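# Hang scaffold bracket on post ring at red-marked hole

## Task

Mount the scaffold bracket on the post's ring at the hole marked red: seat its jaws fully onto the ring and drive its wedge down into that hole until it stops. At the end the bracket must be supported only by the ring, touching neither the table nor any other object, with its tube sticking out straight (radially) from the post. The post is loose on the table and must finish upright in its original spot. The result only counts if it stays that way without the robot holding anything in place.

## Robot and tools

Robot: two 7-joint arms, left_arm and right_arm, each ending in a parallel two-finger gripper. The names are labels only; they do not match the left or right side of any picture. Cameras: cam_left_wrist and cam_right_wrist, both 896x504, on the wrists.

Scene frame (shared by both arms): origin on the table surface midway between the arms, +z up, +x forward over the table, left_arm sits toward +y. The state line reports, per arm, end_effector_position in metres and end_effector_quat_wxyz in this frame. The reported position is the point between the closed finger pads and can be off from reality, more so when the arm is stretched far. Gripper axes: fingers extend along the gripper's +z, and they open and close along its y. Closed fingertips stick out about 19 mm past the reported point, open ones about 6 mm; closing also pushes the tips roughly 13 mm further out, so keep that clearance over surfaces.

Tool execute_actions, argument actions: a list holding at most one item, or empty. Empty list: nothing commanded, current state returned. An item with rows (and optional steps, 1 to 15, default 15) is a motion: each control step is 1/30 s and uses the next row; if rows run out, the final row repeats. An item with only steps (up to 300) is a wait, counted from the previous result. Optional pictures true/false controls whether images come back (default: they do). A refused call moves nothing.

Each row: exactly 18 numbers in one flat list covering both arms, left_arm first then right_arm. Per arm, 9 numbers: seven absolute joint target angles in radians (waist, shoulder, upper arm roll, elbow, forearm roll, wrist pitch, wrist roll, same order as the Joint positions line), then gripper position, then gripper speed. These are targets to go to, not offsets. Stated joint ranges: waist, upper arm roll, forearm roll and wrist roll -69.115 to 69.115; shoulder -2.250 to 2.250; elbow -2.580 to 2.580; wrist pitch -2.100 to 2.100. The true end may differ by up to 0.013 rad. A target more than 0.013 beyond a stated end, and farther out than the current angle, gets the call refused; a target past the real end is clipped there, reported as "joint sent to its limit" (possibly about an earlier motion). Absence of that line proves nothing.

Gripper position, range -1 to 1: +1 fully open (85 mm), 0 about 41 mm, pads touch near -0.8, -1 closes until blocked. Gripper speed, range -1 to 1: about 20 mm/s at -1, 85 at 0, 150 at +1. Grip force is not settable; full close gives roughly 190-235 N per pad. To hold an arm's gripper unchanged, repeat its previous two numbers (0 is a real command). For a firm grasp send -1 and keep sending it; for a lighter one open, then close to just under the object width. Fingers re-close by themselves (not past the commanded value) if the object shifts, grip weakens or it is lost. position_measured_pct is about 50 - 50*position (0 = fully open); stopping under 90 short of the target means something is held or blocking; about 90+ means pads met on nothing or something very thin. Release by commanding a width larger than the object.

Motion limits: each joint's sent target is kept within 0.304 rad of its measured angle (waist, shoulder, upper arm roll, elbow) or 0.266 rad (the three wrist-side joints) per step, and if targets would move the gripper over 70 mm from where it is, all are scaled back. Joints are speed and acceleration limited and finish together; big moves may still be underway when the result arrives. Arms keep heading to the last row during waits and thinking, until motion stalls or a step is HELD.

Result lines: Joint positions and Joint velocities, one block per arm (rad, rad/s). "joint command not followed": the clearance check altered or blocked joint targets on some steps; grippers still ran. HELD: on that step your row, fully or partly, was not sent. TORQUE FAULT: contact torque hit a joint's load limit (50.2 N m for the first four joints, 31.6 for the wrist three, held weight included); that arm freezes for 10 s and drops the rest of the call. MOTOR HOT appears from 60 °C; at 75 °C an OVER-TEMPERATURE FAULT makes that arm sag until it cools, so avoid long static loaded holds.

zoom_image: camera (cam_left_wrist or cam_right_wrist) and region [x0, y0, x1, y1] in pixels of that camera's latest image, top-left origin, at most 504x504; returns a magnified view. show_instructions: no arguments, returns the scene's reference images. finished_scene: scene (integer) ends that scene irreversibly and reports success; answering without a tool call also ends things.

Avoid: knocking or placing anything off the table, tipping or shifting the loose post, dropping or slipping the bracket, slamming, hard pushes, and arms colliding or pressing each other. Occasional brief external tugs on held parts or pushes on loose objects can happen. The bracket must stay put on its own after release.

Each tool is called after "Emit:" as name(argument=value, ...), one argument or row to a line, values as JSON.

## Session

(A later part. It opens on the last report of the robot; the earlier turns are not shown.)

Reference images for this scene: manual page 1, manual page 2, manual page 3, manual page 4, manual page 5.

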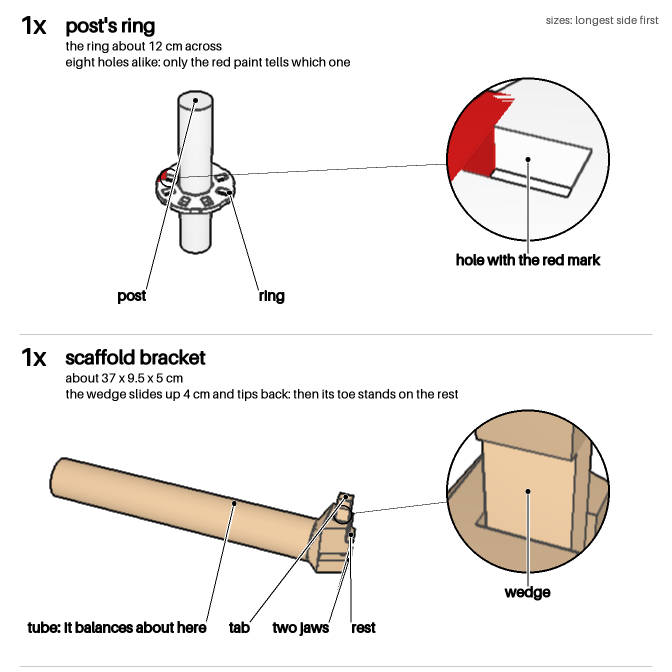

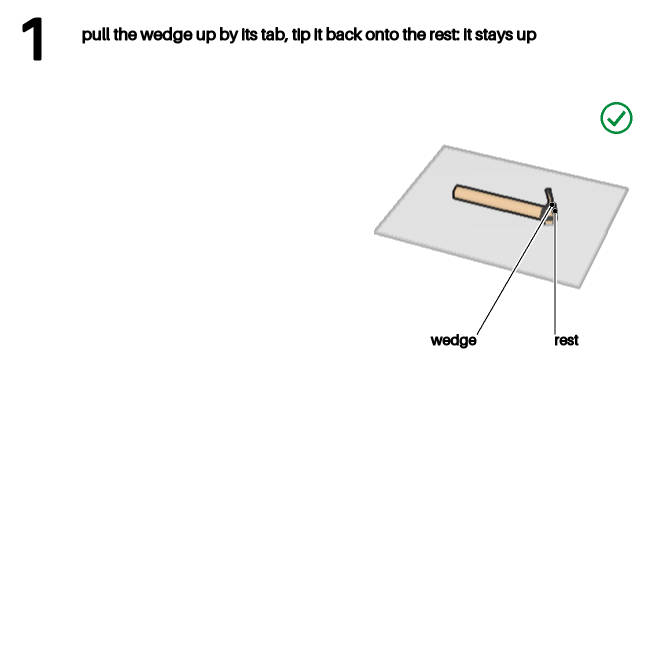

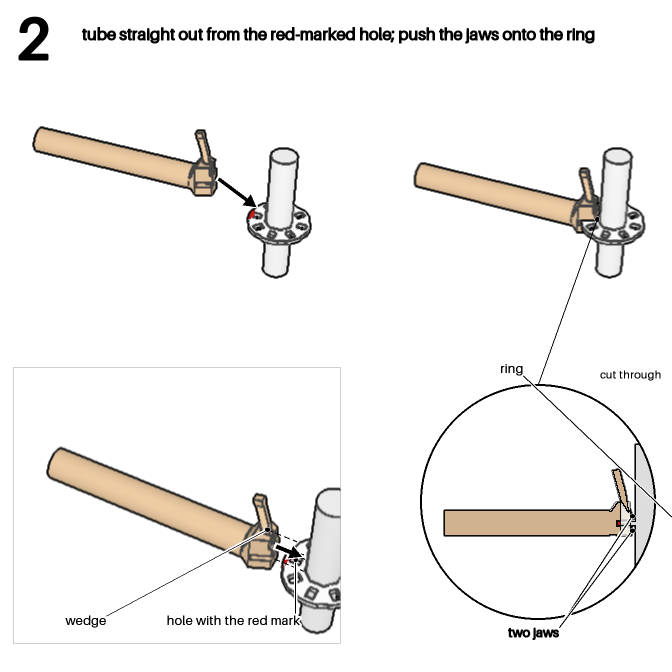

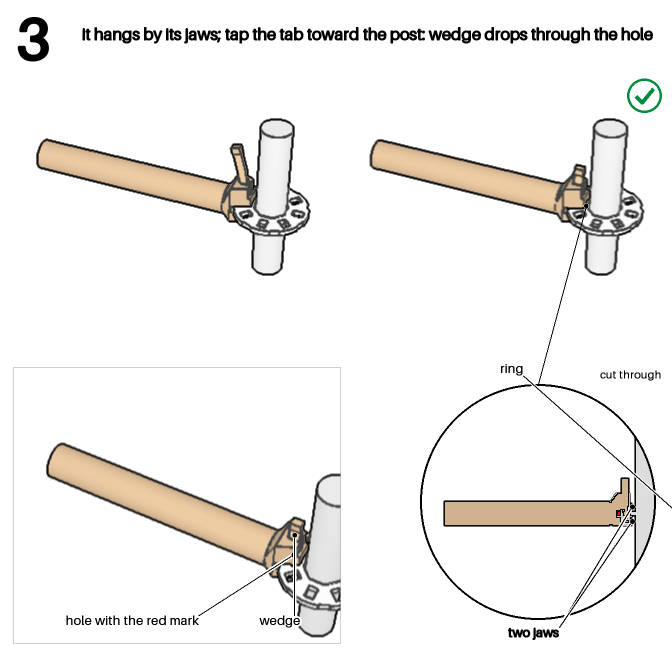

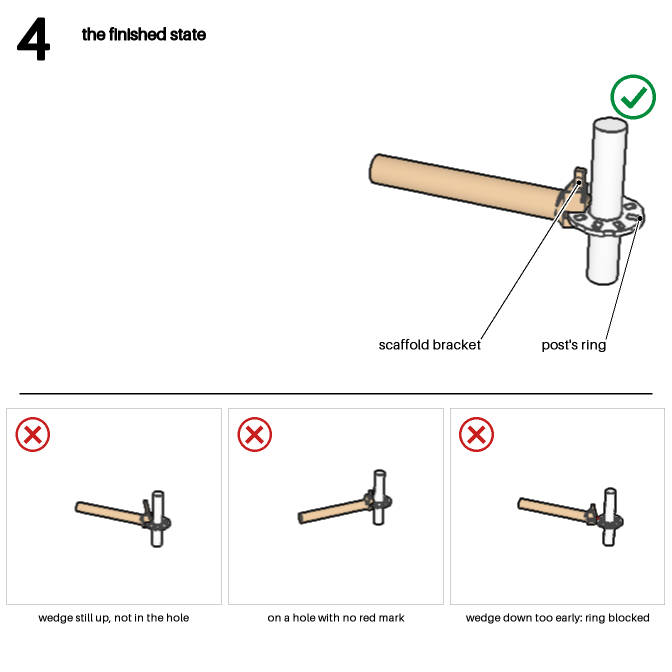

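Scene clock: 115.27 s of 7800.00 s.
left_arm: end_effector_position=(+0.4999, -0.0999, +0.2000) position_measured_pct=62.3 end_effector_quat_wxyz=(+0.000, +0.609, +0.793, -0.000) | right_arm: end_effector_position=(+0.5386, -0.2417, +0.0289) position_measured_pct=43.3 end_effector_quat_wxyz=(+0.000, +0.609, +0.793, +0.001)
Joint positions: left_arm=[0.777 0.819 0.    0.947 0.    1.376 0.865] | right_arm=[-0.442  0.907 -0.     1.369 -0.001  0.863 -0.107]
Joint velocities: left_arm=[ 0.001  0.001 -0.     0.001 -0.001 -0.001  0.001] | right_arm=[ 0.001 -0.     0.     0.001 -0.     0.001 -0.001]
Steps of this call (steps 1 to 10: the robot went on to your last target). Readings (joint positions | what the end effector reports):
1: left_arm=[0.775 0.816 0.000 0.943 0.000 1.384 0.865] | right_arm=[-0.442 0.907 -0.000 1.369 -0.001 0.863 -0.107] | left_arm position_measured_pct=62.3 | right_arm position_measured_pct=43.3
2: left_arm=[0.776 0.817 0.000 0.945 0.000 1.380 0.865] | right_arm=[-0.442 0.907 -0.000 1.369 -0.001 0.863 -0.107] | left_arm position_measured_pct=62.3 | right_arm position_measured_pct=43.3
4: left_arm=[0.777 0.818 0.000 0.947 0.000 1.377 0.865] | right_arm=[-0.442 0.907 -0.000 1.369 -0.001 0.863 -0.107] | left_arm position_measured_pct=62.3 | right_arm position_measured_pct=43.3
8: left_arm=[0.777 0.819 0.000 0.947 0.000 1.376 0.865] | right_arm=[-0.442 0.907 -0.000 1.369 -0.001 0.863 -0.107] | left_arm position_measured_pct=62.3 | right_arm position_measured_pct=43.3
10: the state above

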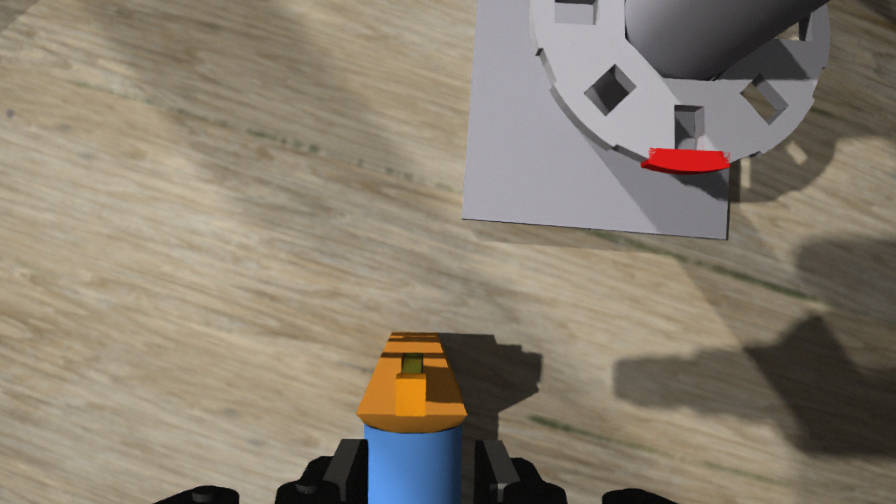

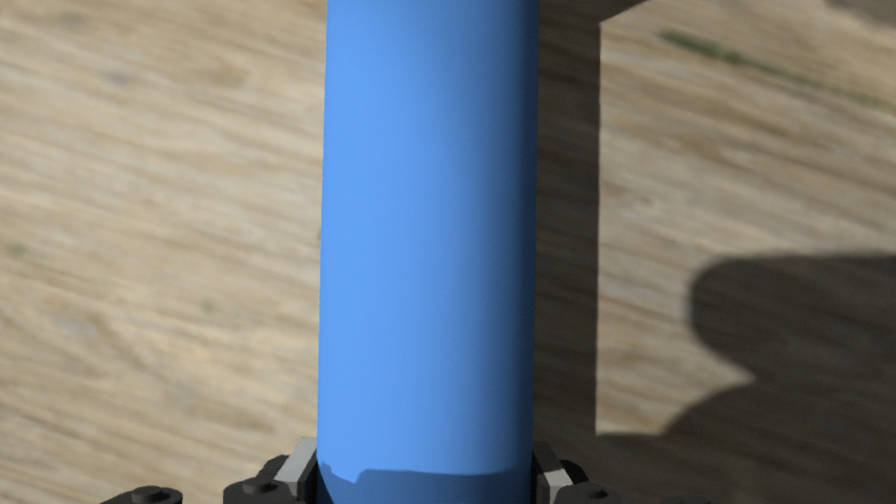

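Emit:
execute_actions(
  actions=[
    {"rows": [[0.7755,0.8512,0,1.1004,0,1.1900,0.8628,-0.25,1, -0.4423,0.9086,0,1.3693,0,0.8637,-0.1065,-1,0.3]], "steps": 15},
  ],
)

Scene clock: 123.57 s of 7800.00 s.
left_arm: end_effector_position=(+0.4944, -0.0949, +0.1338) position_measured_pct=62.3 end_effector_quat_wxyz=(-0.000, +0.609, +0.793, -0.000) | right_arm: end_effector_position=(+0.5386, -0.2417, +0.0289) position_measured_pct=43.3 end_effector_quat_wxyz=(+0.000, +0.609, +0.793, +0.001)
Joint positions: left_arm=[ 0.776  0.852 -0.     1.1    0.     1.19   0.863] | right_arm=[-0.442  0.907 -0.     1.369 -0.001  0.863 -0.107]
Joint velocities: left_arm=[-0.    -0.003  0.     0.005 -0.    -0.004  0.   ] | right_arm=[ 0.    -0.     0.    -0.001 -0.     0.001  0.001]
Steps of this call (steps 1 to 30: the robot went on to your last target; steps 31 to 90: nothing new was sent; then 4.80 s passed at rest; steps 91 to 105: all 15 steps of this action). Readings (joint positions | what the end effector reports):
91: left_arm=[0.777 0.819 0.000 0.948 0.000 1.375 0.865] | right_arm=[-0.442 0.907 -0.000 1.369 -0.001 0.863 -0.107] | left_arm position_measured_pct=62.3 | right_arm position_measured_pct=43.3
92: left_arm=[0.777 0.819 0.000 0.953 0.000 1.368 0.865] | right_arm=[-0.442 0.907 -0.000 1.369 -0.001 0.863 -0.107] | left_arm position_measured_pct=62.3 | right_arm position_measured_pct=43.3
94: left_arm=[0.777 0.824 0.000 0.980 0.000 1.336 0.864] | right_arm=[-0.442 0.907 -0.000 1.369 -0.001 0.863 -0.107] | left_arm position_measured_pct=62.3 | right_arm position_measured_pct=43.3
98: left_arm=[0.776 0.845 -0.000 1.070 -0.000 1.227 0.863] | right_arm=[-0.442 0.907 -0.000 1.369 -0.001 0.863 -0.107] | left_arm position_measured_pct=62.3 | right_arm position_measured_pct=43.3
105: the state above

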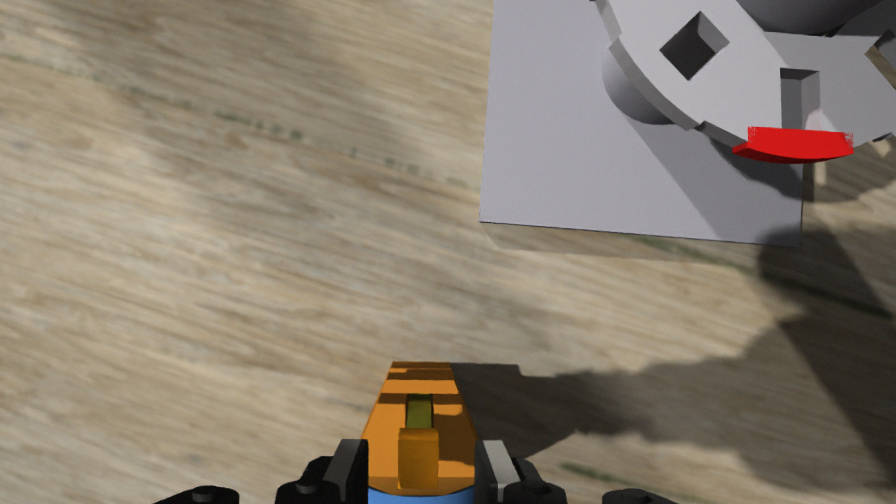

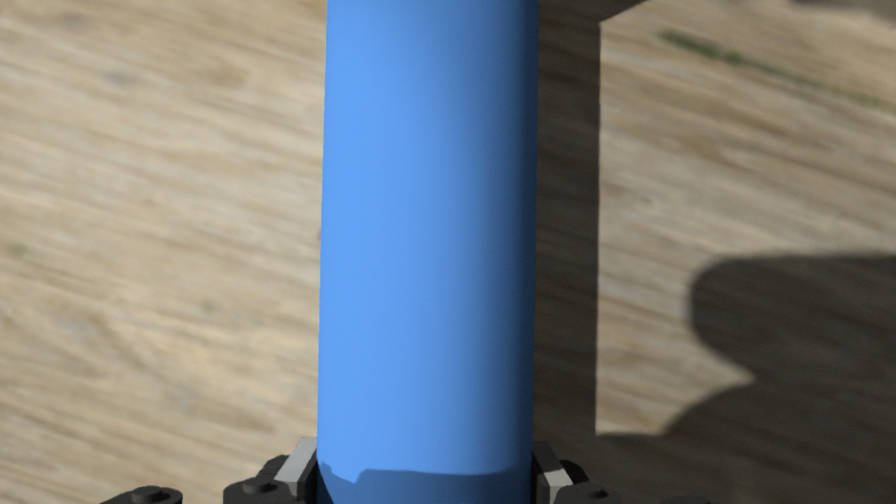

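Emit:
execute_actions(
  actions=[
    {"rows": [[0.7755,0.8947,0,1.1476,0,1.0993,0.8628,-0.25,1, -0.4423,0.9086,0,1.3693,0,0.8637,-0.1065,-1,0.3]], "steps": 12},
  ],
  pictures=false,
)

Emit:
execute_actions(
  actions=[
    {"rows": [[0.7755,0.8947,0,1.1476,0,1.0993,0.8628,-0.63,0, -0.4423,0.9086,0,1.3693,0,0.8637,-0.1065,-1,0.3]], "steps": 12},
  ],
  pictures=false,
)

Emit:
execute_actions(
  actions=[
    {"rows": [[0.7755,0.8860,0,1.1390,0,1.1166,0.8628,-0.63,0, -0.4423,0.9086,0,1.3693,0,0.8637,-0.1065,-1,0.3],[0.7755,0.8770,0,1.1300,0,1.1346,0.8628,-0.63,0, -0.4423,0.9086,0,1.3693,0,0.8637,-0.1065,-1,0.3],[0.7755,0.8685,0,1.1205,0,1.1526,0.8628,-0.63,0, -0.4423,0.9086,0,1.3693,0,0.8637,-0.1065,-1,0.3],[0.7755,0.8600,0,1.1105,0,1.1711,0.8628,-0.63,0, -0.4423,0.9086,0,1.3693,0,0.8637,-0.1065,-1,0.3],[0.7755,0.8512,0,1.1004,0,1.1900,0.8628,-0.63,0, -0.4423,0.9086,0,1.3693,0,0.8637,-0.1065,-1,0.3]], "steps": 15},
  ],
)

Scene clock: 131.80 s of 7800.00 s.
left_arm: end_effector_position=(+0.4945, -0.0949, +0.0943) position_measured_pct=62.3 end_effector_quat_wxyz=(+0.000, +0.609, +0.793, +0.000) | right_arm: end_effector_position=(+0.5386, -0.2417, +0.0289) position_measured_pct=43.3 end_effector_quat_wxyz=(+0.000, +0.609, +0.793, +0.001)
Joint positions: left_arm=[ 0.775  0.894 -0.     1.147  0.     1.1    0.863] | right_arm=[-0.442  0.907 -0.     1.369 -0.001  0.863 -0.107]
Joint velocities: left_arm=[ 0.     0.004  0.     0.002  0.    -0.005  0.   ] | right_arm=[ 0.     0.    -0.     0.    -0.     0.001 -0.   ]
Steps of this call (steps 1 to 15: the robot went on to your last target; steps 16 to 90: nothing new was sent; then 4.83 s passed at rest; steps 91 to 102: all 12 steps of this action). Readings (joint positions | what the end effector reports):
91: left_arm=[0.775 0.852 0.000 1.101 -0.000 1.188 0.863] | right_arm=[-0.442 0.907 -0.000 1.369 -0.001 0.863 -0.107] | left_arm position_measured_pct=62.3 | right_arm position_measured_pct=43.3
92: left_arm=[0.776 0.857 0.000 1.106 -0.000 1.179 0.863] | right_arm=[-0.442 0.907 -0.000 1.369 -0.001 0.863 -0.107] | left_arm position_measured_pct=62.3 | right_arm position_measured_pct=43.3
94: left_arm=[0.776 0.877 0.000 1.127 0.000 1.137 0.863] | right_arm=[-0.442 0.907 -0.000 1.369 -0.001 0.863 -0.107] | left_arm position_measured_pct=62.3 | right_arm position_measured_pct=43.3
98: left_arm=[0.775 0.893 -0.000 1.147 -0.000 1.102 0.863] | right_arm=[-0.442 0.907 -0.000 1.369 -0.001 0.863 -0.107] | left_arm position_measured_pct=62.3 | right_arm position_measured_pct=43.3
102: the state above

Scene clock: 132.20 s of 7800.00 s.
left_arm: end_effector_position=(+0.4937, -0.0951, +0.0941) position_measured_pct=79.4 end_effector_quat_wxyz=(-0.001, +0.609, +0.793, -0.000) | right_arm: end_effector_position=(+0.5387, -0.2417, +0.0289) position_measured_pct=43.3 end_effector_quat_wxyz=(+0.000, +0.609, +0.793, +0.002)
Joint positions: left_arm=[0.776 0.894 0.    1.148 0.    1.1   0.863] | right_arm=[-0.442  0.907 -0.     1.368 -0.001  0.863 -0.107]
Joint velocities: left_arm=[ 0.    -0.001 -0.     0.001  0.001  0.     0.   ] | right_arm=[ 0.     0.    -0.    -0.    -0.    -0.    -0.001]
Steps of this call (steps 1 to 12: all 12 steps of this action). Readings (joint positions | what the end effector reports):
1: left_arm=[0.775 0.894 -0.000 1.148 0.000 1.099 0.863] | right_arm=[-0.442 0.907 -0.000 1.369 -0.001 0.863 -0.107] | left_arm position_measured_pct=62.3 | right_arm position_measured_pct=43.3
2: left_arm=[0.775 0.894 0.000 1.148 0.000 1.099 0.863] | right_arm=[-0.442 0.907 -0.000 1.369 -0.001 0.863 -0.107] | left_arm position_measured_pct=63.1 | right_arm position_measured_pct=43.3
4: left_arm=[0.775 0.895 0.000 1.148 0.000 1.099 0.863] | right_arm=[-0.442 0.907 -0.000 1.369 -0.001 0.863 -0.107] | left_arm position_measured_pct=67.1 | right_arm position_measured_pct=43.3
8: left_arm=[0.776 0.894 0.001 1.148 0.000 1.100 0.863] | right_arm=[-0.442 0.907 -0.000 1.368 -0.001 0.863 -0.107] | left_arm position_measured_pct=78.2 | right_arm position_measured_pct=43.3
12: the state above

Scene clock: 132.70 s of 7800.00 s.
left_arm: end_effector_position=(+0.4937, -0.0950, +0.1330) position_measured_pct=79.4 end_effector_quat_wxyz=(-0.001, +0.609, +0.793, -0.000) | right_arm: end_effector_position=(+0.5387, -0.2417, +0.0289) position_measured_pct=43.3 end_effector_quat_wxyz=(+0.000, +0.609, +0.793, +0.002)
Joint positions: left_arm=[0.776 0.852 0.    1.101 0.    1.19  0.863] | right_arm=[-0.442  0.907 -0.     1.368 -0.001  0.863 -0.107]
Joint velocities: left_arm=[-0.    -0.002 -0.    -0.001  0.     0.005  0.   ] | right_arm=[ 0.    -0.     0.    -0.001  0.     0.     0.   ]
Steps of this call (steps 1 to 15: all 15 steps of this action). Readings (joint positions | what the end effector reports):
1: left_arm=[0.776 0.893 0.000 1.148 0.000 1.101 0.863] | right_arm=[-0.442 0.907 -0.000 1.368 -0.001 0.863 -0.107] | left_arm position_measured_pct=79.4 | right_arm position_measured_pct=43.3
2: left_arm=[0.776 0.891 0.000 1.145 0.000 1.107 0.863] | right_arm=[-0.442 0.907 -0.000 1.368 -0.001 0.863 -0.107] | left_arm position_measured_pct=79.4 | right_arm position_measured_pct=43.3
4: left_arm=[0.776 0.880 0.000 1.134 0.000 1.129 0.863] | right_arm=[-0.442 0.907 -0.000 1.368 -0.001 0.863 -0.107] | left_arm position_measured_pct=79.4 | right_arm position_measured_pct=43.3
8: left_arm=[0.776 0.857 0.000 1.107 0.000 1.179 0.863] | right_arm=[-0.442 0.907 -0.000 1.368 -0.001 0.863 -0.107] | left_arm position_measured_pct=79.4 | right_arm position_measured_pct=43.3
15: the state above

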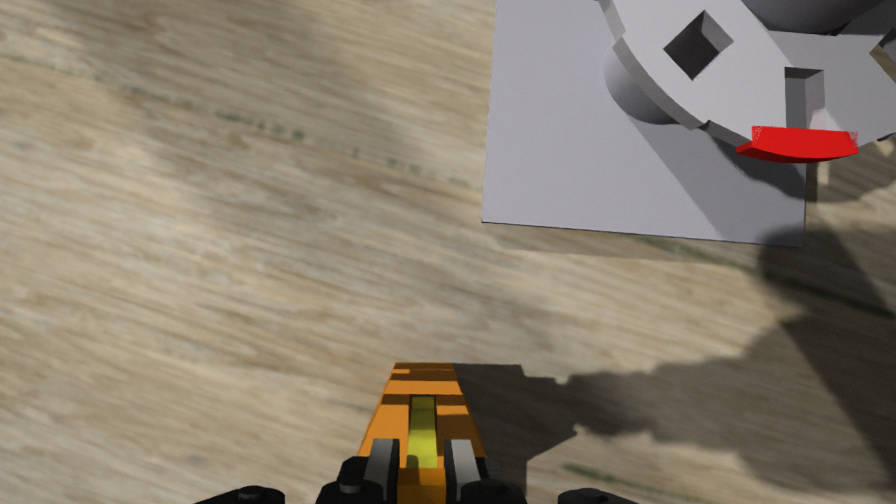

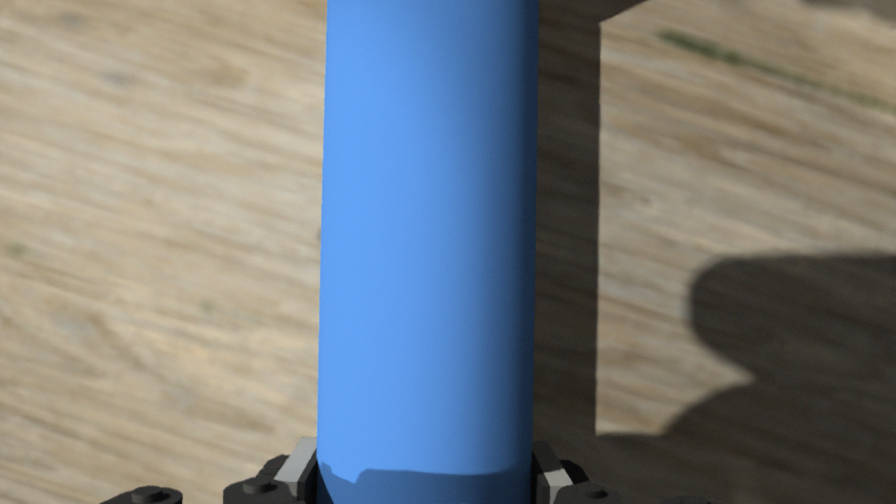

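Emit:
execute_actions(
  actions=[
    {"rows": [[0.7813,0.8615,0,1.0790,0,1.2011,0.8686,-0.63,0, -0.4423,0.9086,0,1.3693,0,0.8637,-0.1065,-1,0.3],[0.7813,0.8615,0,1.0790,0,1.2011,0.8686,-0.63,0, -0.4423,0.9086,0,1.3693,0,0.8637,-0.1065,-1,0.3],[0.7873,0.8720,0,1.0570,0,1.2126,0.8746,-0.63,0, -0.4423,0.9086,0,1.3693,0,0.8637,-0.1065,-1,0.3],[0.7873,0.8720,0,1.0570,0,1.2126,0.8746,-0.63,0, -0.4423,0.9086,0,1.3693,0,0.8637,-0.1065,-1,0.3],[0.7934,0.8830,0,1.0340,0,1.2246,0.8807,-0.63,0, -0.4423,0.9086,0,1.3693,0,0.8637,-0.1065,-1,0.3],[0.7934,0.8830,0,1.0340,0,1.2246,0.8807,-0.63,0, -0.4423,0.9086,0,1.3693,0,0.8637,-0.1065,-1,0.3],[0.7994,0.8943,0,1.0102,0,1.2372,0.8867,-0.63,0, -0.4423,0.9086,0,1.3693,0,0.8637,-0.1065,-1,0.3]], "steps": 15},
  ],
)

Scene clock: 138.87 s of 7800.00 s.
left_arm: end_effector_position=(+0.4987, -0.1079, +0.1318) position_measured_pct=79.4 end_effector_quat_wxyz=(-0.008, +0.607, +0.794, +0.004) | right_arm: end_effector_position=(+0.5415, -0.2502, +0.0289) position_measured_pct=43.3 end_effector_quat_wxyz=(+0.004, +0.612, +0.791, -0.001)
Joint positions: left_arm=[ 0.795  0.895 -0.004  1.017 -0.005  1.245  0.886] | right_arm=[-0.435  0.908  0.007  1.368  0.004  0.863 -0.106]
Joint velocities: left_arm=[ 0.003  0.007 -0.001 -0.014 -0.002  0.009  0.003] | right_arm=[ 0.004 -0.    -0.001 -0.002  0.    -0.     0.001]
Steps of this call (steps 1 to 15: the robot went on to your last target; steps 16 to 90: nothing new was sent; then 2.67 s passed at rest; steps 91 to 105: all 15 steps of this action). Readings (joint positions | what the end effector reports):
91: left_arm=[0.776 0.853 0.000 1.100 0.000 1.191 0.863] | right_arm=[-0.442 0.907 -0.000 1.368 -0.001 0.863 -0.107] | left_arm position_measured_pct=79.4 | right_arm position_measured_pct=43.3
92: left_arm=[0.778 0.856 -0.000 1.095 -0.000 1.194 0.864] | right_arm=[-0.442 0.907 -0.000 1.368 -0.001 0.863 -0.107] | left_arm position_measured_pct=79.4 | right_arm position_measured_pct=43.3
94: left_arm=[0.781 0.864 -0.001 1.081 -0.002 1.204 0.868] | right_arm=[-0.442 0.908 -0.000 1.368 -0.001 0.863 -0.107] | left_arm position_measured_pct=79.4 | right_arm position_measured_pct=43.3
98: left_arm=[0.790 0.882 -0.003 1.044 -0.004 1.228 0.879] | right_arm=[-0.439 0.908 0.004 1.368 0.002 0.863 -0.107] | left_arm position_measured_pct=79.4 | right_arm position_measured_pct=43.3
105: the state above

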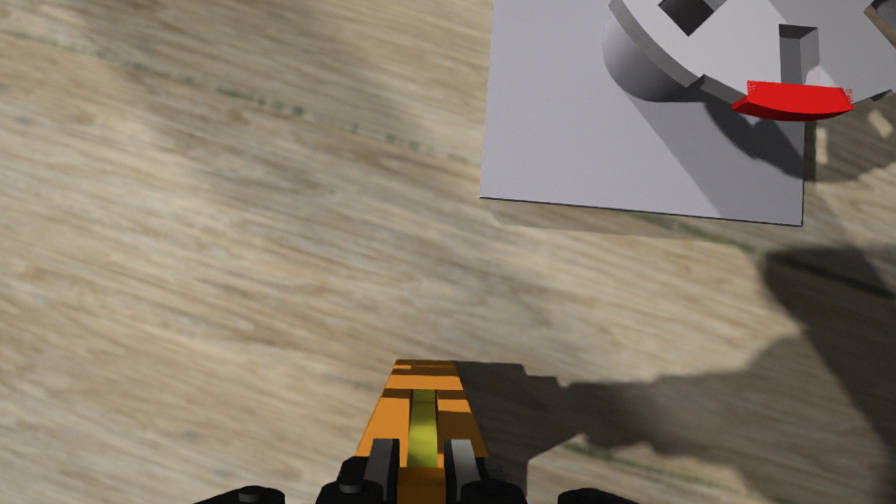

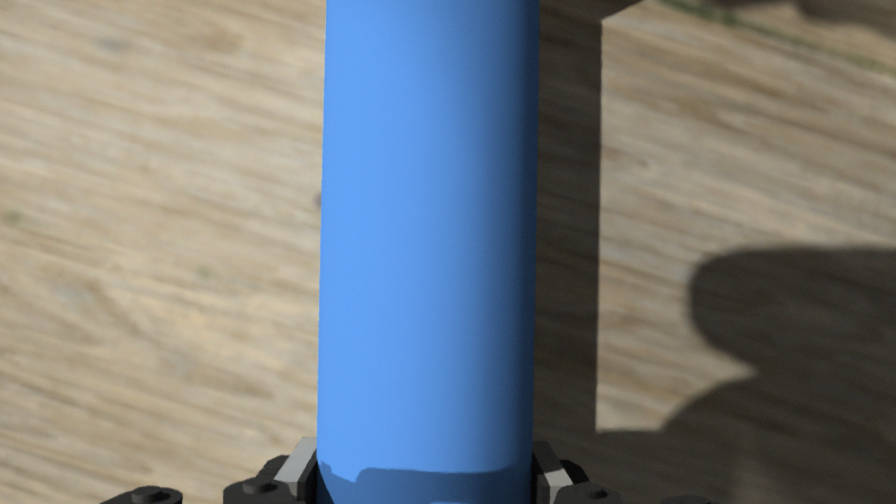

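Emit:
execute_actions(
  actions=[
    {"rows": [[0.7765,0.8469,0,1.0954,0,1.1993,0.8638,-0.63,0, -0.4423,0.9086,0,1.3693,0,0.8637,-0.1065,-1,0.3]], "steps": 15},
  ],
)

Scene clock: 142.27 s of 7800.00 s.
left_arm: end_effector_position=(+0.4931, -0.0953, +0.1343) position_measured_pct=79.4 end_effector_quat_wxyz=(-0.002, +0.609, +0.793, -0.000) | right_arm: end_effector_position=(+0.5381, -0.2412, +0.0289) position_measured_pct=43.3 end_effector_quat_wxyz=(-0.000, +0.609, +0.793, +0.001)
Joint positions: left_arm=[0.777 0.853 0.    1.097 0.001 1.197 0.864] | right_arm=[-0.442  0.907 -0.001  1.369 -0.001  0.864 -0.107]
Joint velocities: left_arm=[-0.001 -0.001  0.001  0.004 -0.    -0.002 -0.   ] | right_arm=[-0.002 -0.     0.     0.     0.    -0.     0.001]
Steps of this call (steps 1 to 15: the robot went on to your last target; steps 16 to 87: nothing new was sent; steps 88 to 102: all 15 steps of this action). Readings (joint positions | what the end effector reports):
88: left_arm=[0.794 0.894 -0.004 1.017 -0.005 1.245 0.886] | right_arm=[-0.434 0.908 0.007 1.368 0.004 0.863 -0.106] | left_arm position_measured_pct=79.4 | right_arm position_measured_pct=43.3
89: left_arm=[0.793 0.891 -0.003 1.023 -0.004 1.240 0.885] | right_arm=[-0.434 0.908 0.006 1.368 0.004 0.863 -0.106] | left_arm position_measured_pct=79.4 | right_arm position_measured_pct=43.3
91: left_arm=[0.787 0.875 -0.001 1.048 -0.002 1.225 0.878] | right_arm=[-0.435 0.907 0.005 1.369 0.003 0.863 -0.106] | left_arm position_measured_pct=79.4 | right_arm position_measured_pct=43.3
95: left_arm=[0.778 0.855 0.000 1.092 0.000 1.200 0.865] | right_arm=[-0.441 0.907 -0.001 1.369 -0.001 0.863 -0.106] | left_arm position_measured_pct=79.4 | right_arm position_measured_pct=43.3
102: the state above

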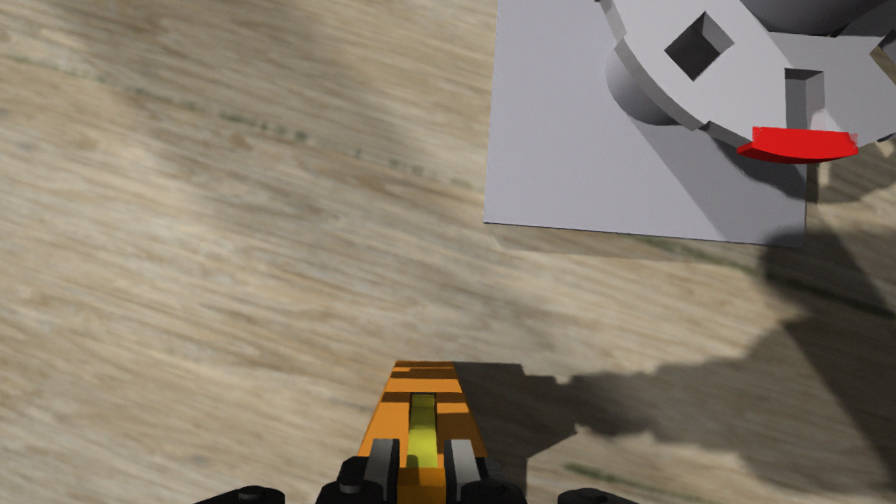

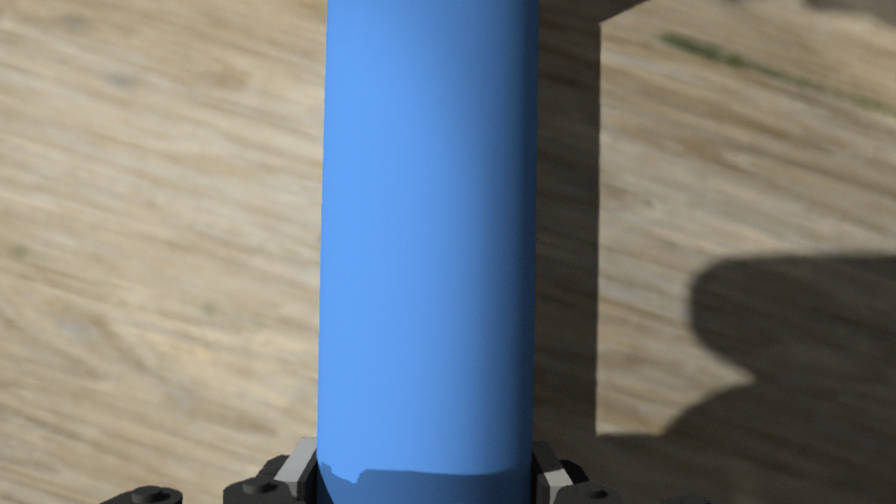

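Emit:
execute_actions(
  actions=[
    {"rows": [[0.7811,0.8553,0,1.0780,0,1.2083,0.8684,-0.63,0, -0.4423,0.9086,0,1.3693,0,0.8637,-0.1065,-1,0.3],[0.7811,0.8553,0,1.0780,0,1.2083,0.8684,-0.63,0, -0.4423,0.9086,0,1.3693,0,0.8637,-0.1065,-1,0.3],[0.7857,0.8638,0,1.0602,0,1.2176,0.8730,-0.63,0, -0.4423,0.9086,0,1.3693,0,0.8637,-0.1065,-1,0.3],[0.7857,0.8638,0,1.0602,0,1.2176,0.8730,-0.63,0, -0.4423,0.9086,0,1.3693,0,0.8637,-0.1065,-1,0.3],[0.7903,0.8725,0,1.0420,0,1.2271,0.8776,-0.63,0, -0.4423,0.9086,0,1.3693,0,0.8637,-0.1065,-1,0.3],[0.7903,0.8725,0,1.0420,0,1.2271,0.8776,-0.63,0, -0.4423,0.9086,0,1.3693,0,0.8637,-0.1065,-1,0.3],[0.7949,0.8815,0,1.0234,0,1.2367,0.8822,-0.63,0, -0.4423,0.9086,0,1.3693,0,0.8637,-0.1065,-1,0.3],[0.7949,0.8815,0,1.0234,0,1.2367,0.8822,-0.63,0, -0.4423,0.9086,0,1.3693,0,0.8637,-0.1065,-1,0.3],[0.7994,0.8906,0,1.0044,0,1.2466,0.8867,-0.63,0, -0.4423,0.9086,0,1.3693,0,0.8637,-0.1065,-1,0.3]], "steps": 15},
  ],
)

Scene clock: 151.47 s of 7800.00 s.
left_arm: end_effector_position=(+0.4979, -0.1096, +0.1324) position_measured_pct=79.4 end_effector_quat_wxyz=(-0.008, +0.608, +0.794, +0.002) | right_arm: end_effector_position=(+0.5396, -0.2457, +0.0289) position_measured_pct=43.3 end_effector_quat_wxyz=(+0.002, +0.610, +0.792, -0.000)
Joint positions: left_arm=[ 0.796  0.896 -0.003  1.012 -0.003  1.25   0.886] | right_arm=[-0.439  0.907  0.003  1.369  0.002  0.864 -0.106]
Joint velocities: left_arm=[ 0.006  0.016 -0.001 -0.028  0.     0.014  0.005] | right_arm=[ 0.004  0.     0.    -0.001 -0.    -0.001 -0.001]
Steps of this call (steps 1 to 15: the robot went on to your last target; steps 16 to 90: nothing new was sent; then 5.70 s passed at rest; steps 91 to 105: all 15 steps of this action). Readings (joint positions | what the end effector reports):
91: left_arm=[0.777 0.853 0.000 1.096 0.001 1.198 0.864] | right_arm=[-0.443 0.907 -0.001 1.369 -0.001 0.864 -0.107] | left_arm position_measured_pct=79.4 | right_arm position_measured_pct=43.3
92: left_arm=[0.779 0.856 -0.000 1.091 0.000 1.201 0.865] | right_arm=[-0.443 0.907 -0.001 1.369 -0.001 0.864 -0.107] | left_arm position_measured_pct=79.4 | right_arm position_measured_pct=43.3
94: left_arm=[0.781 0.861 -0.001 1.079 -0.001 1.209 0.869] | right_arm=[-0.443 0.907 -0.001 1.369 -0.001 0.864 -0.107] | left_arm position_measured_pct=79.4 | right_arm position_measured_pct=43.3
98: left_arm=[0.788 0.876 -0.002 1.049 -0.003 1.229 0.877] | right_arm=[-0.441 0.907 0.002 1.369 0.001 0.863 -0.107] | left_arm position_measured_pct=79.4 | right_arm position_measured_pct=43.3
105: the state above

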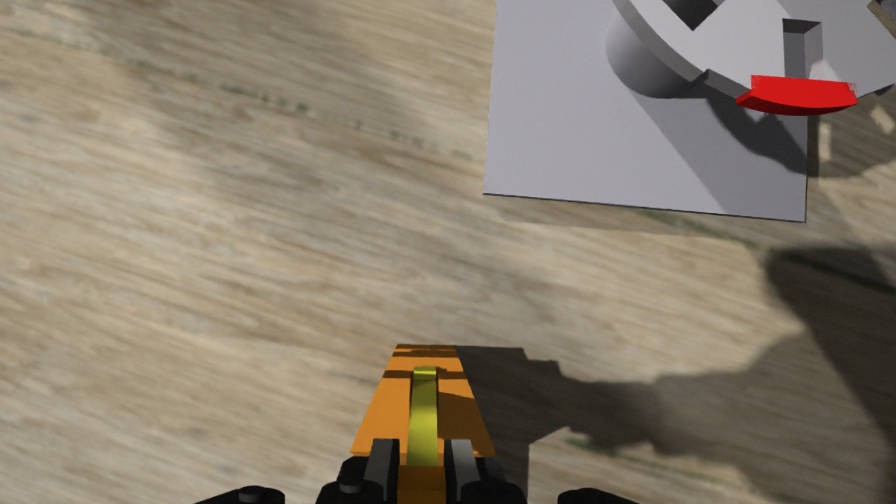

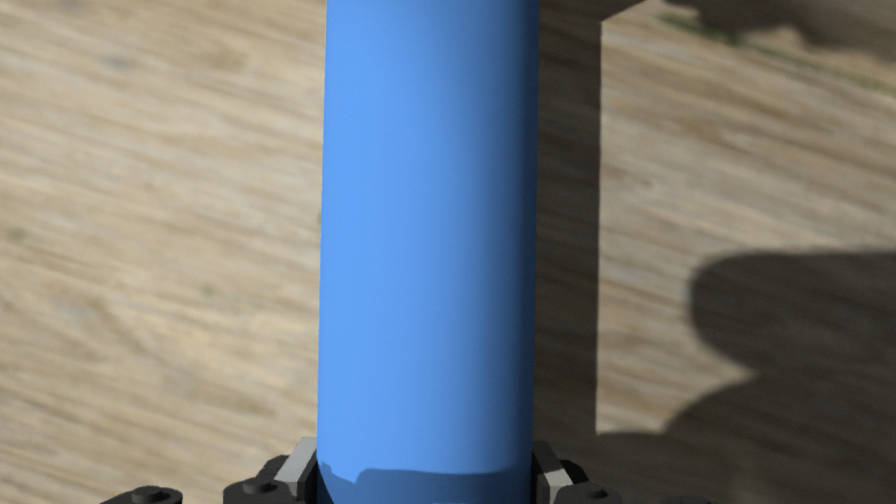

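Emit:
execute_actions(
  actions=[
    {"rows": [[0.8034,0.9000,0,0.9890,0,1.2526,0.8907,-0.63,0, -0.4423,0.9086,0,1.3693,0,0.8637,-0.1065,-1,0.3],[0.8034,0.9000,0,0.9890,0,1.2526,0.8907,-0.63,0, -0.4423,0.9086,0,1.3693,0,0.8637,-0.1065,-1,0.3],[0.8034,0.9000,0,0.9890,0,1.2526,0.8907,-0.63,0, -0.4423,0.9086,0,1.3693,0,0.8637,-0.1065,-1,0.3],[0.8074,0.9107,0,0.9723,0,1.2587,0.8947,-0.63,0, -0.4423,0.9086,0,1.3693,0,0.8637,-0.1065,-1,0.3]], "steps": 15},
  ],
)

Scene clock: 159.77 s of 7800.00 s.
left_arm: end_effector_position=(+0.5005, -0.1166, +0.1308) position_measured_pct=79.4 end_effector_quat_wxyz=(-0.008, +0.607, +0.794, +0.003) | right_arm: end_effector_position=(+0.5407, -0.2484, +0.0289) position_measured_pct=43.3 end_effector_quat_wxyz=(+0.003, +0.611, +0.791, -0.001)
Joint positions: left_arm=[ 0.803  0.914 -0.004  0.978 -0.004  1.265  0.894] | right_arm=[-0.436  0.907  0.005  1.369  0.003  0.863 -0.106]
Joint velocities: left_arm=[ 0.     0.001 -0.    -0.002  0.     0.     0.   ] | right_arm=[ 0.001  0.    -0.    -0.001 -0.    -0.001  0.001]
Steps of this call (steps 1 to 15: the robot went on to your last target; steps 16 to 90: nothing new was sent; then 4.80 s passed at rest; steps 91 to 105: all 15 steps of this action). Readings (joint positions | what the end effector reports):
91: left_arm=[0.797 0.898 -0.003 1.009 -0.003 1.251 0.887] | right_arm=[-0.439 0.907 0.003 1.369 0.002 0.864 -0.106] | left_arm position_measured_pct=79.4 | right_arm position_measured_pct=43.3
92: left_arm=[0.798 0.901 -0.003 1.004 -0.003 1.253 0.888] | right_arm=[-0.439 0.907 0.003 1.369 0.002 0.864 -0.106] | left_arm position_measured_pct=79.4 | right_arm position_measured_pct=43.3
94: left_arm=[0.800 0.906 -0.003 0.997 -0.003 1.256 0.890] | right_arm=[-0.439 0.907 0.003 1.369 0.002 0.864 -0.106] | left_arm position_measured_pct=79.4 | right_arm position_measured_pct=43.3
98: left_arm=[0.803 0.913 -0.003 0.981 -0.004 1.264 0.894] | right_arm=[-0.437 0.907 0.005 1.369 0.003 0.863 -0.106] | left_arm position_measured_pct=79.4 | right_arm position_measured_pct=43.3
105: the state above

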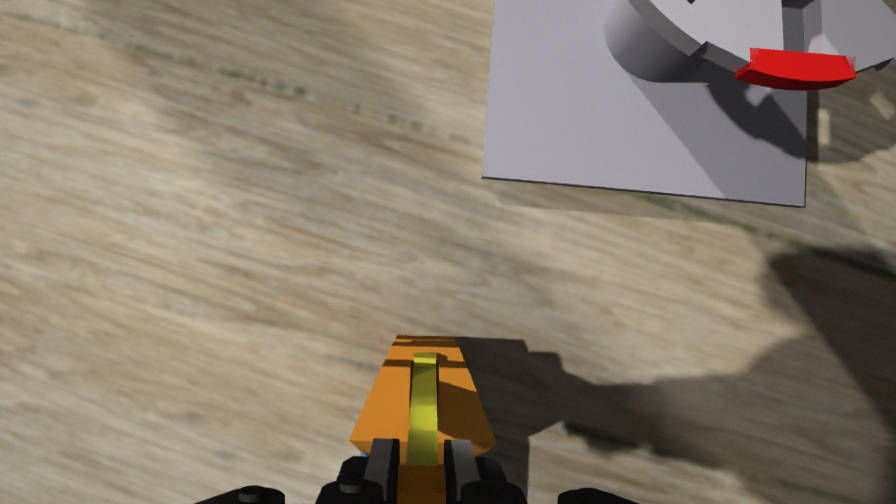

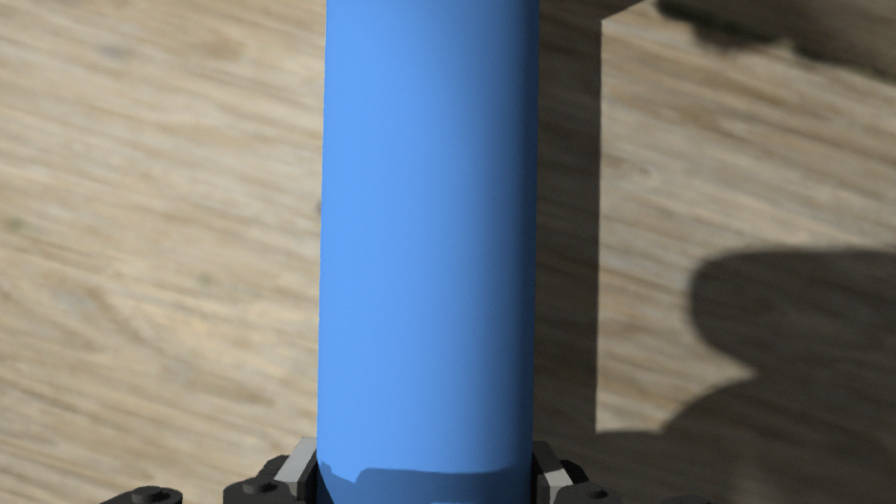

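Emit:
execute_actions(
  actions=[
    {"rows": [[0.7955,0.8884,0,1.0324,0,1.2208,0.8828,-0.63,0, -0.4423,0.9086,0,1.3693,0,0.8637,-0.1065,-1,0.3]], "steps": 12},
  ],
  pictures=false,
)

Emit:
execute_actions(
  actions=[
    {"rows": [[0.7955,0.8884,0,1.0324,0,1.2208,0.8828,0,-0.5, -0.4423,0.9086,0,1.3693,0,0.8637,-0.1065,-1,0.3]], "steps": 15},
  ],
)

Scene clock: 165.37 s of 7800.00 s.
left_arm: end_effector_position=(+0.4984, -0.1112, +0.1303) position_measured_pct=79.4 end_effector_quat_wxyz=(-0.001, +0.609, +0.793, +0.001) | right_arm: end_effector_position=(+0.5397, -0.2453, +0.0289) position_measured_pct=43.3 end_effector_quat_wxyz=(+0.002, +0.610, +0.792, +0.000)
Joint positions: left_arm=[ 0.795  0.89  -0.001  1.032 -0.001  1.221  0.883] | right_arm=[-0.439  0.907  0.003  1.369  0.001  0.863 -0.107]
Joint velocities: left_arm=[-0.002 -0.004  0.001  0.007 -0.    -0.005 -0.001] | right_arm=[-0.001 -0.     0.001 -0.    -0.    -0.     0.   ]
Steps of this call (steps 1 to 15: the robot went on to your last target; steps 16 to 90: nothing new was sent; then 2.20 s passed at rest; steps 91 to 102: all 12 steps of this action). Readings (joint positions | what the end effector reports):
91: left_arm=[0.803 0.914 -0.004 0.979 -0.004 1.265 0.894] | right_arm=[-0.436 0.907 0.005 1.369 0.003 0.863 -0.106] | left_arm position_measured_pct=79.4 | right_arm position_measured_pct=43.3
92: left_arm=[0.802 0.911 -0.003 0.984 -0.003 1.260 0.893] | right_arm=[-0.436 0.907 0.005 1.369 0.003 0.863 -0.106] | left_arm position_measured_pct=79.4 | right_arm position_measured_pct=43.3
94: left_arm=[0.798 0.901 -0.001 1.007 -0.002 1.242 0.888] | right_arm=[-0.436 0.907 0.004 1.369 0.002 0.863 -0.106] | left_arm position_measured_pct=79.4 | right_arm position_measured_pct=43.3
98: left_arm=[0.795 0.891 -0.001 1.030 -0.001 1.223 0.883] | right_arm=[-0.438 0.907 0.002 1.369 0.001 0.863 -0.107] | left_arm position_measured_pct=79.4 | right_arm position_measured_pct=43.3
102: the state above

Scene clock: 165.87 s of 7800.00 s.
left_arm: end_effector_position=(+0.4981, -0.1124, +0.1311) position_measured_pct=56.3 end_effector_quat_wxyz=(-0.000, +0.609, +0.793, -0.000) | right_arm: end_effector_position=(+0.5394, -0.2443, +0.0289) position_measured_pct=43.3 end_effector_quat_wxyz=(+0.001, +0.610, +0.792, +0.001)
Joint positions: left_arm=[0.795 0.888 0.    1.032 0.    1.221 0.883] | right_arm=[-0.44   0.907  0.002  1.369  0.001  0.863 -0.107]
Joint velocities: left_arm=[ 0.    -0.001  0.     0.001  0.    -0.001 -0.001] | right_arm=[-0.    -0.     0.    -0.    -0.    -0.    -0.001]
Steps of this call (steps 1 to 15: all 15 steps of this action). Readings (joint positions | what the end effector reports):
1: left_arm=[0.795 0.890 -0.001 1.033 -0.001 1.221 0.883] | right_arm=[-0.439 0.907 0.003 1.369 0.001 0.863 -0.107] | left_arm position_measured_pct=79.4 | right_arm position_measured_pct=43.3
2: left_arm=[0.795 0.890 -0.001 1.033 -0.001 1.221 0.883] | right_arm=[-0.439 0.907 0.003 1.369 0.001 0.863 -0.107] | left_arm position_measured_pct=79.0 | right_arm position_measured_pct=43.3
4: left_arm=[0.795 0.889 -0.000 1.033 -0.000 1.221 0.883] | right_arm=[-0.439 0.907 0.002 1.369 0.001 0.863 -0.107] | left_arm position_measured_pct=76.2 | right_arm position_measured_pct=43.3
8: left_arm=[0.795 0.889 0.000 1.032 0.000 1.221 0.883] | right_arm=[-0.440 0.907 0.002 1.369 0.001 0.863 -0.107] | left_arm position_measured_pct=69.0 | right_arm position_measured_pct=43.3
15: the state above

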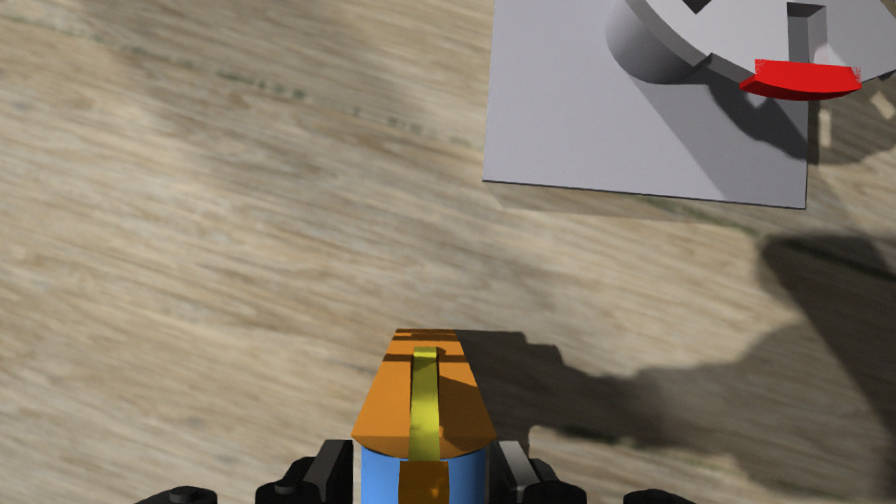

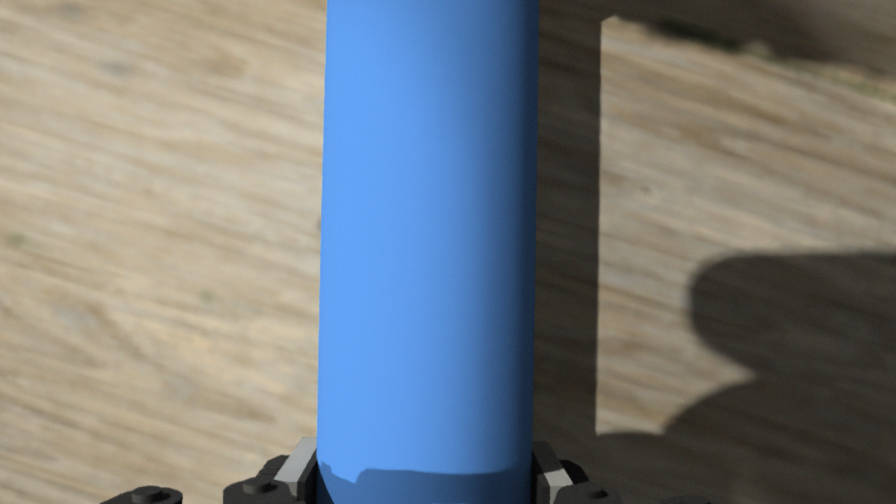

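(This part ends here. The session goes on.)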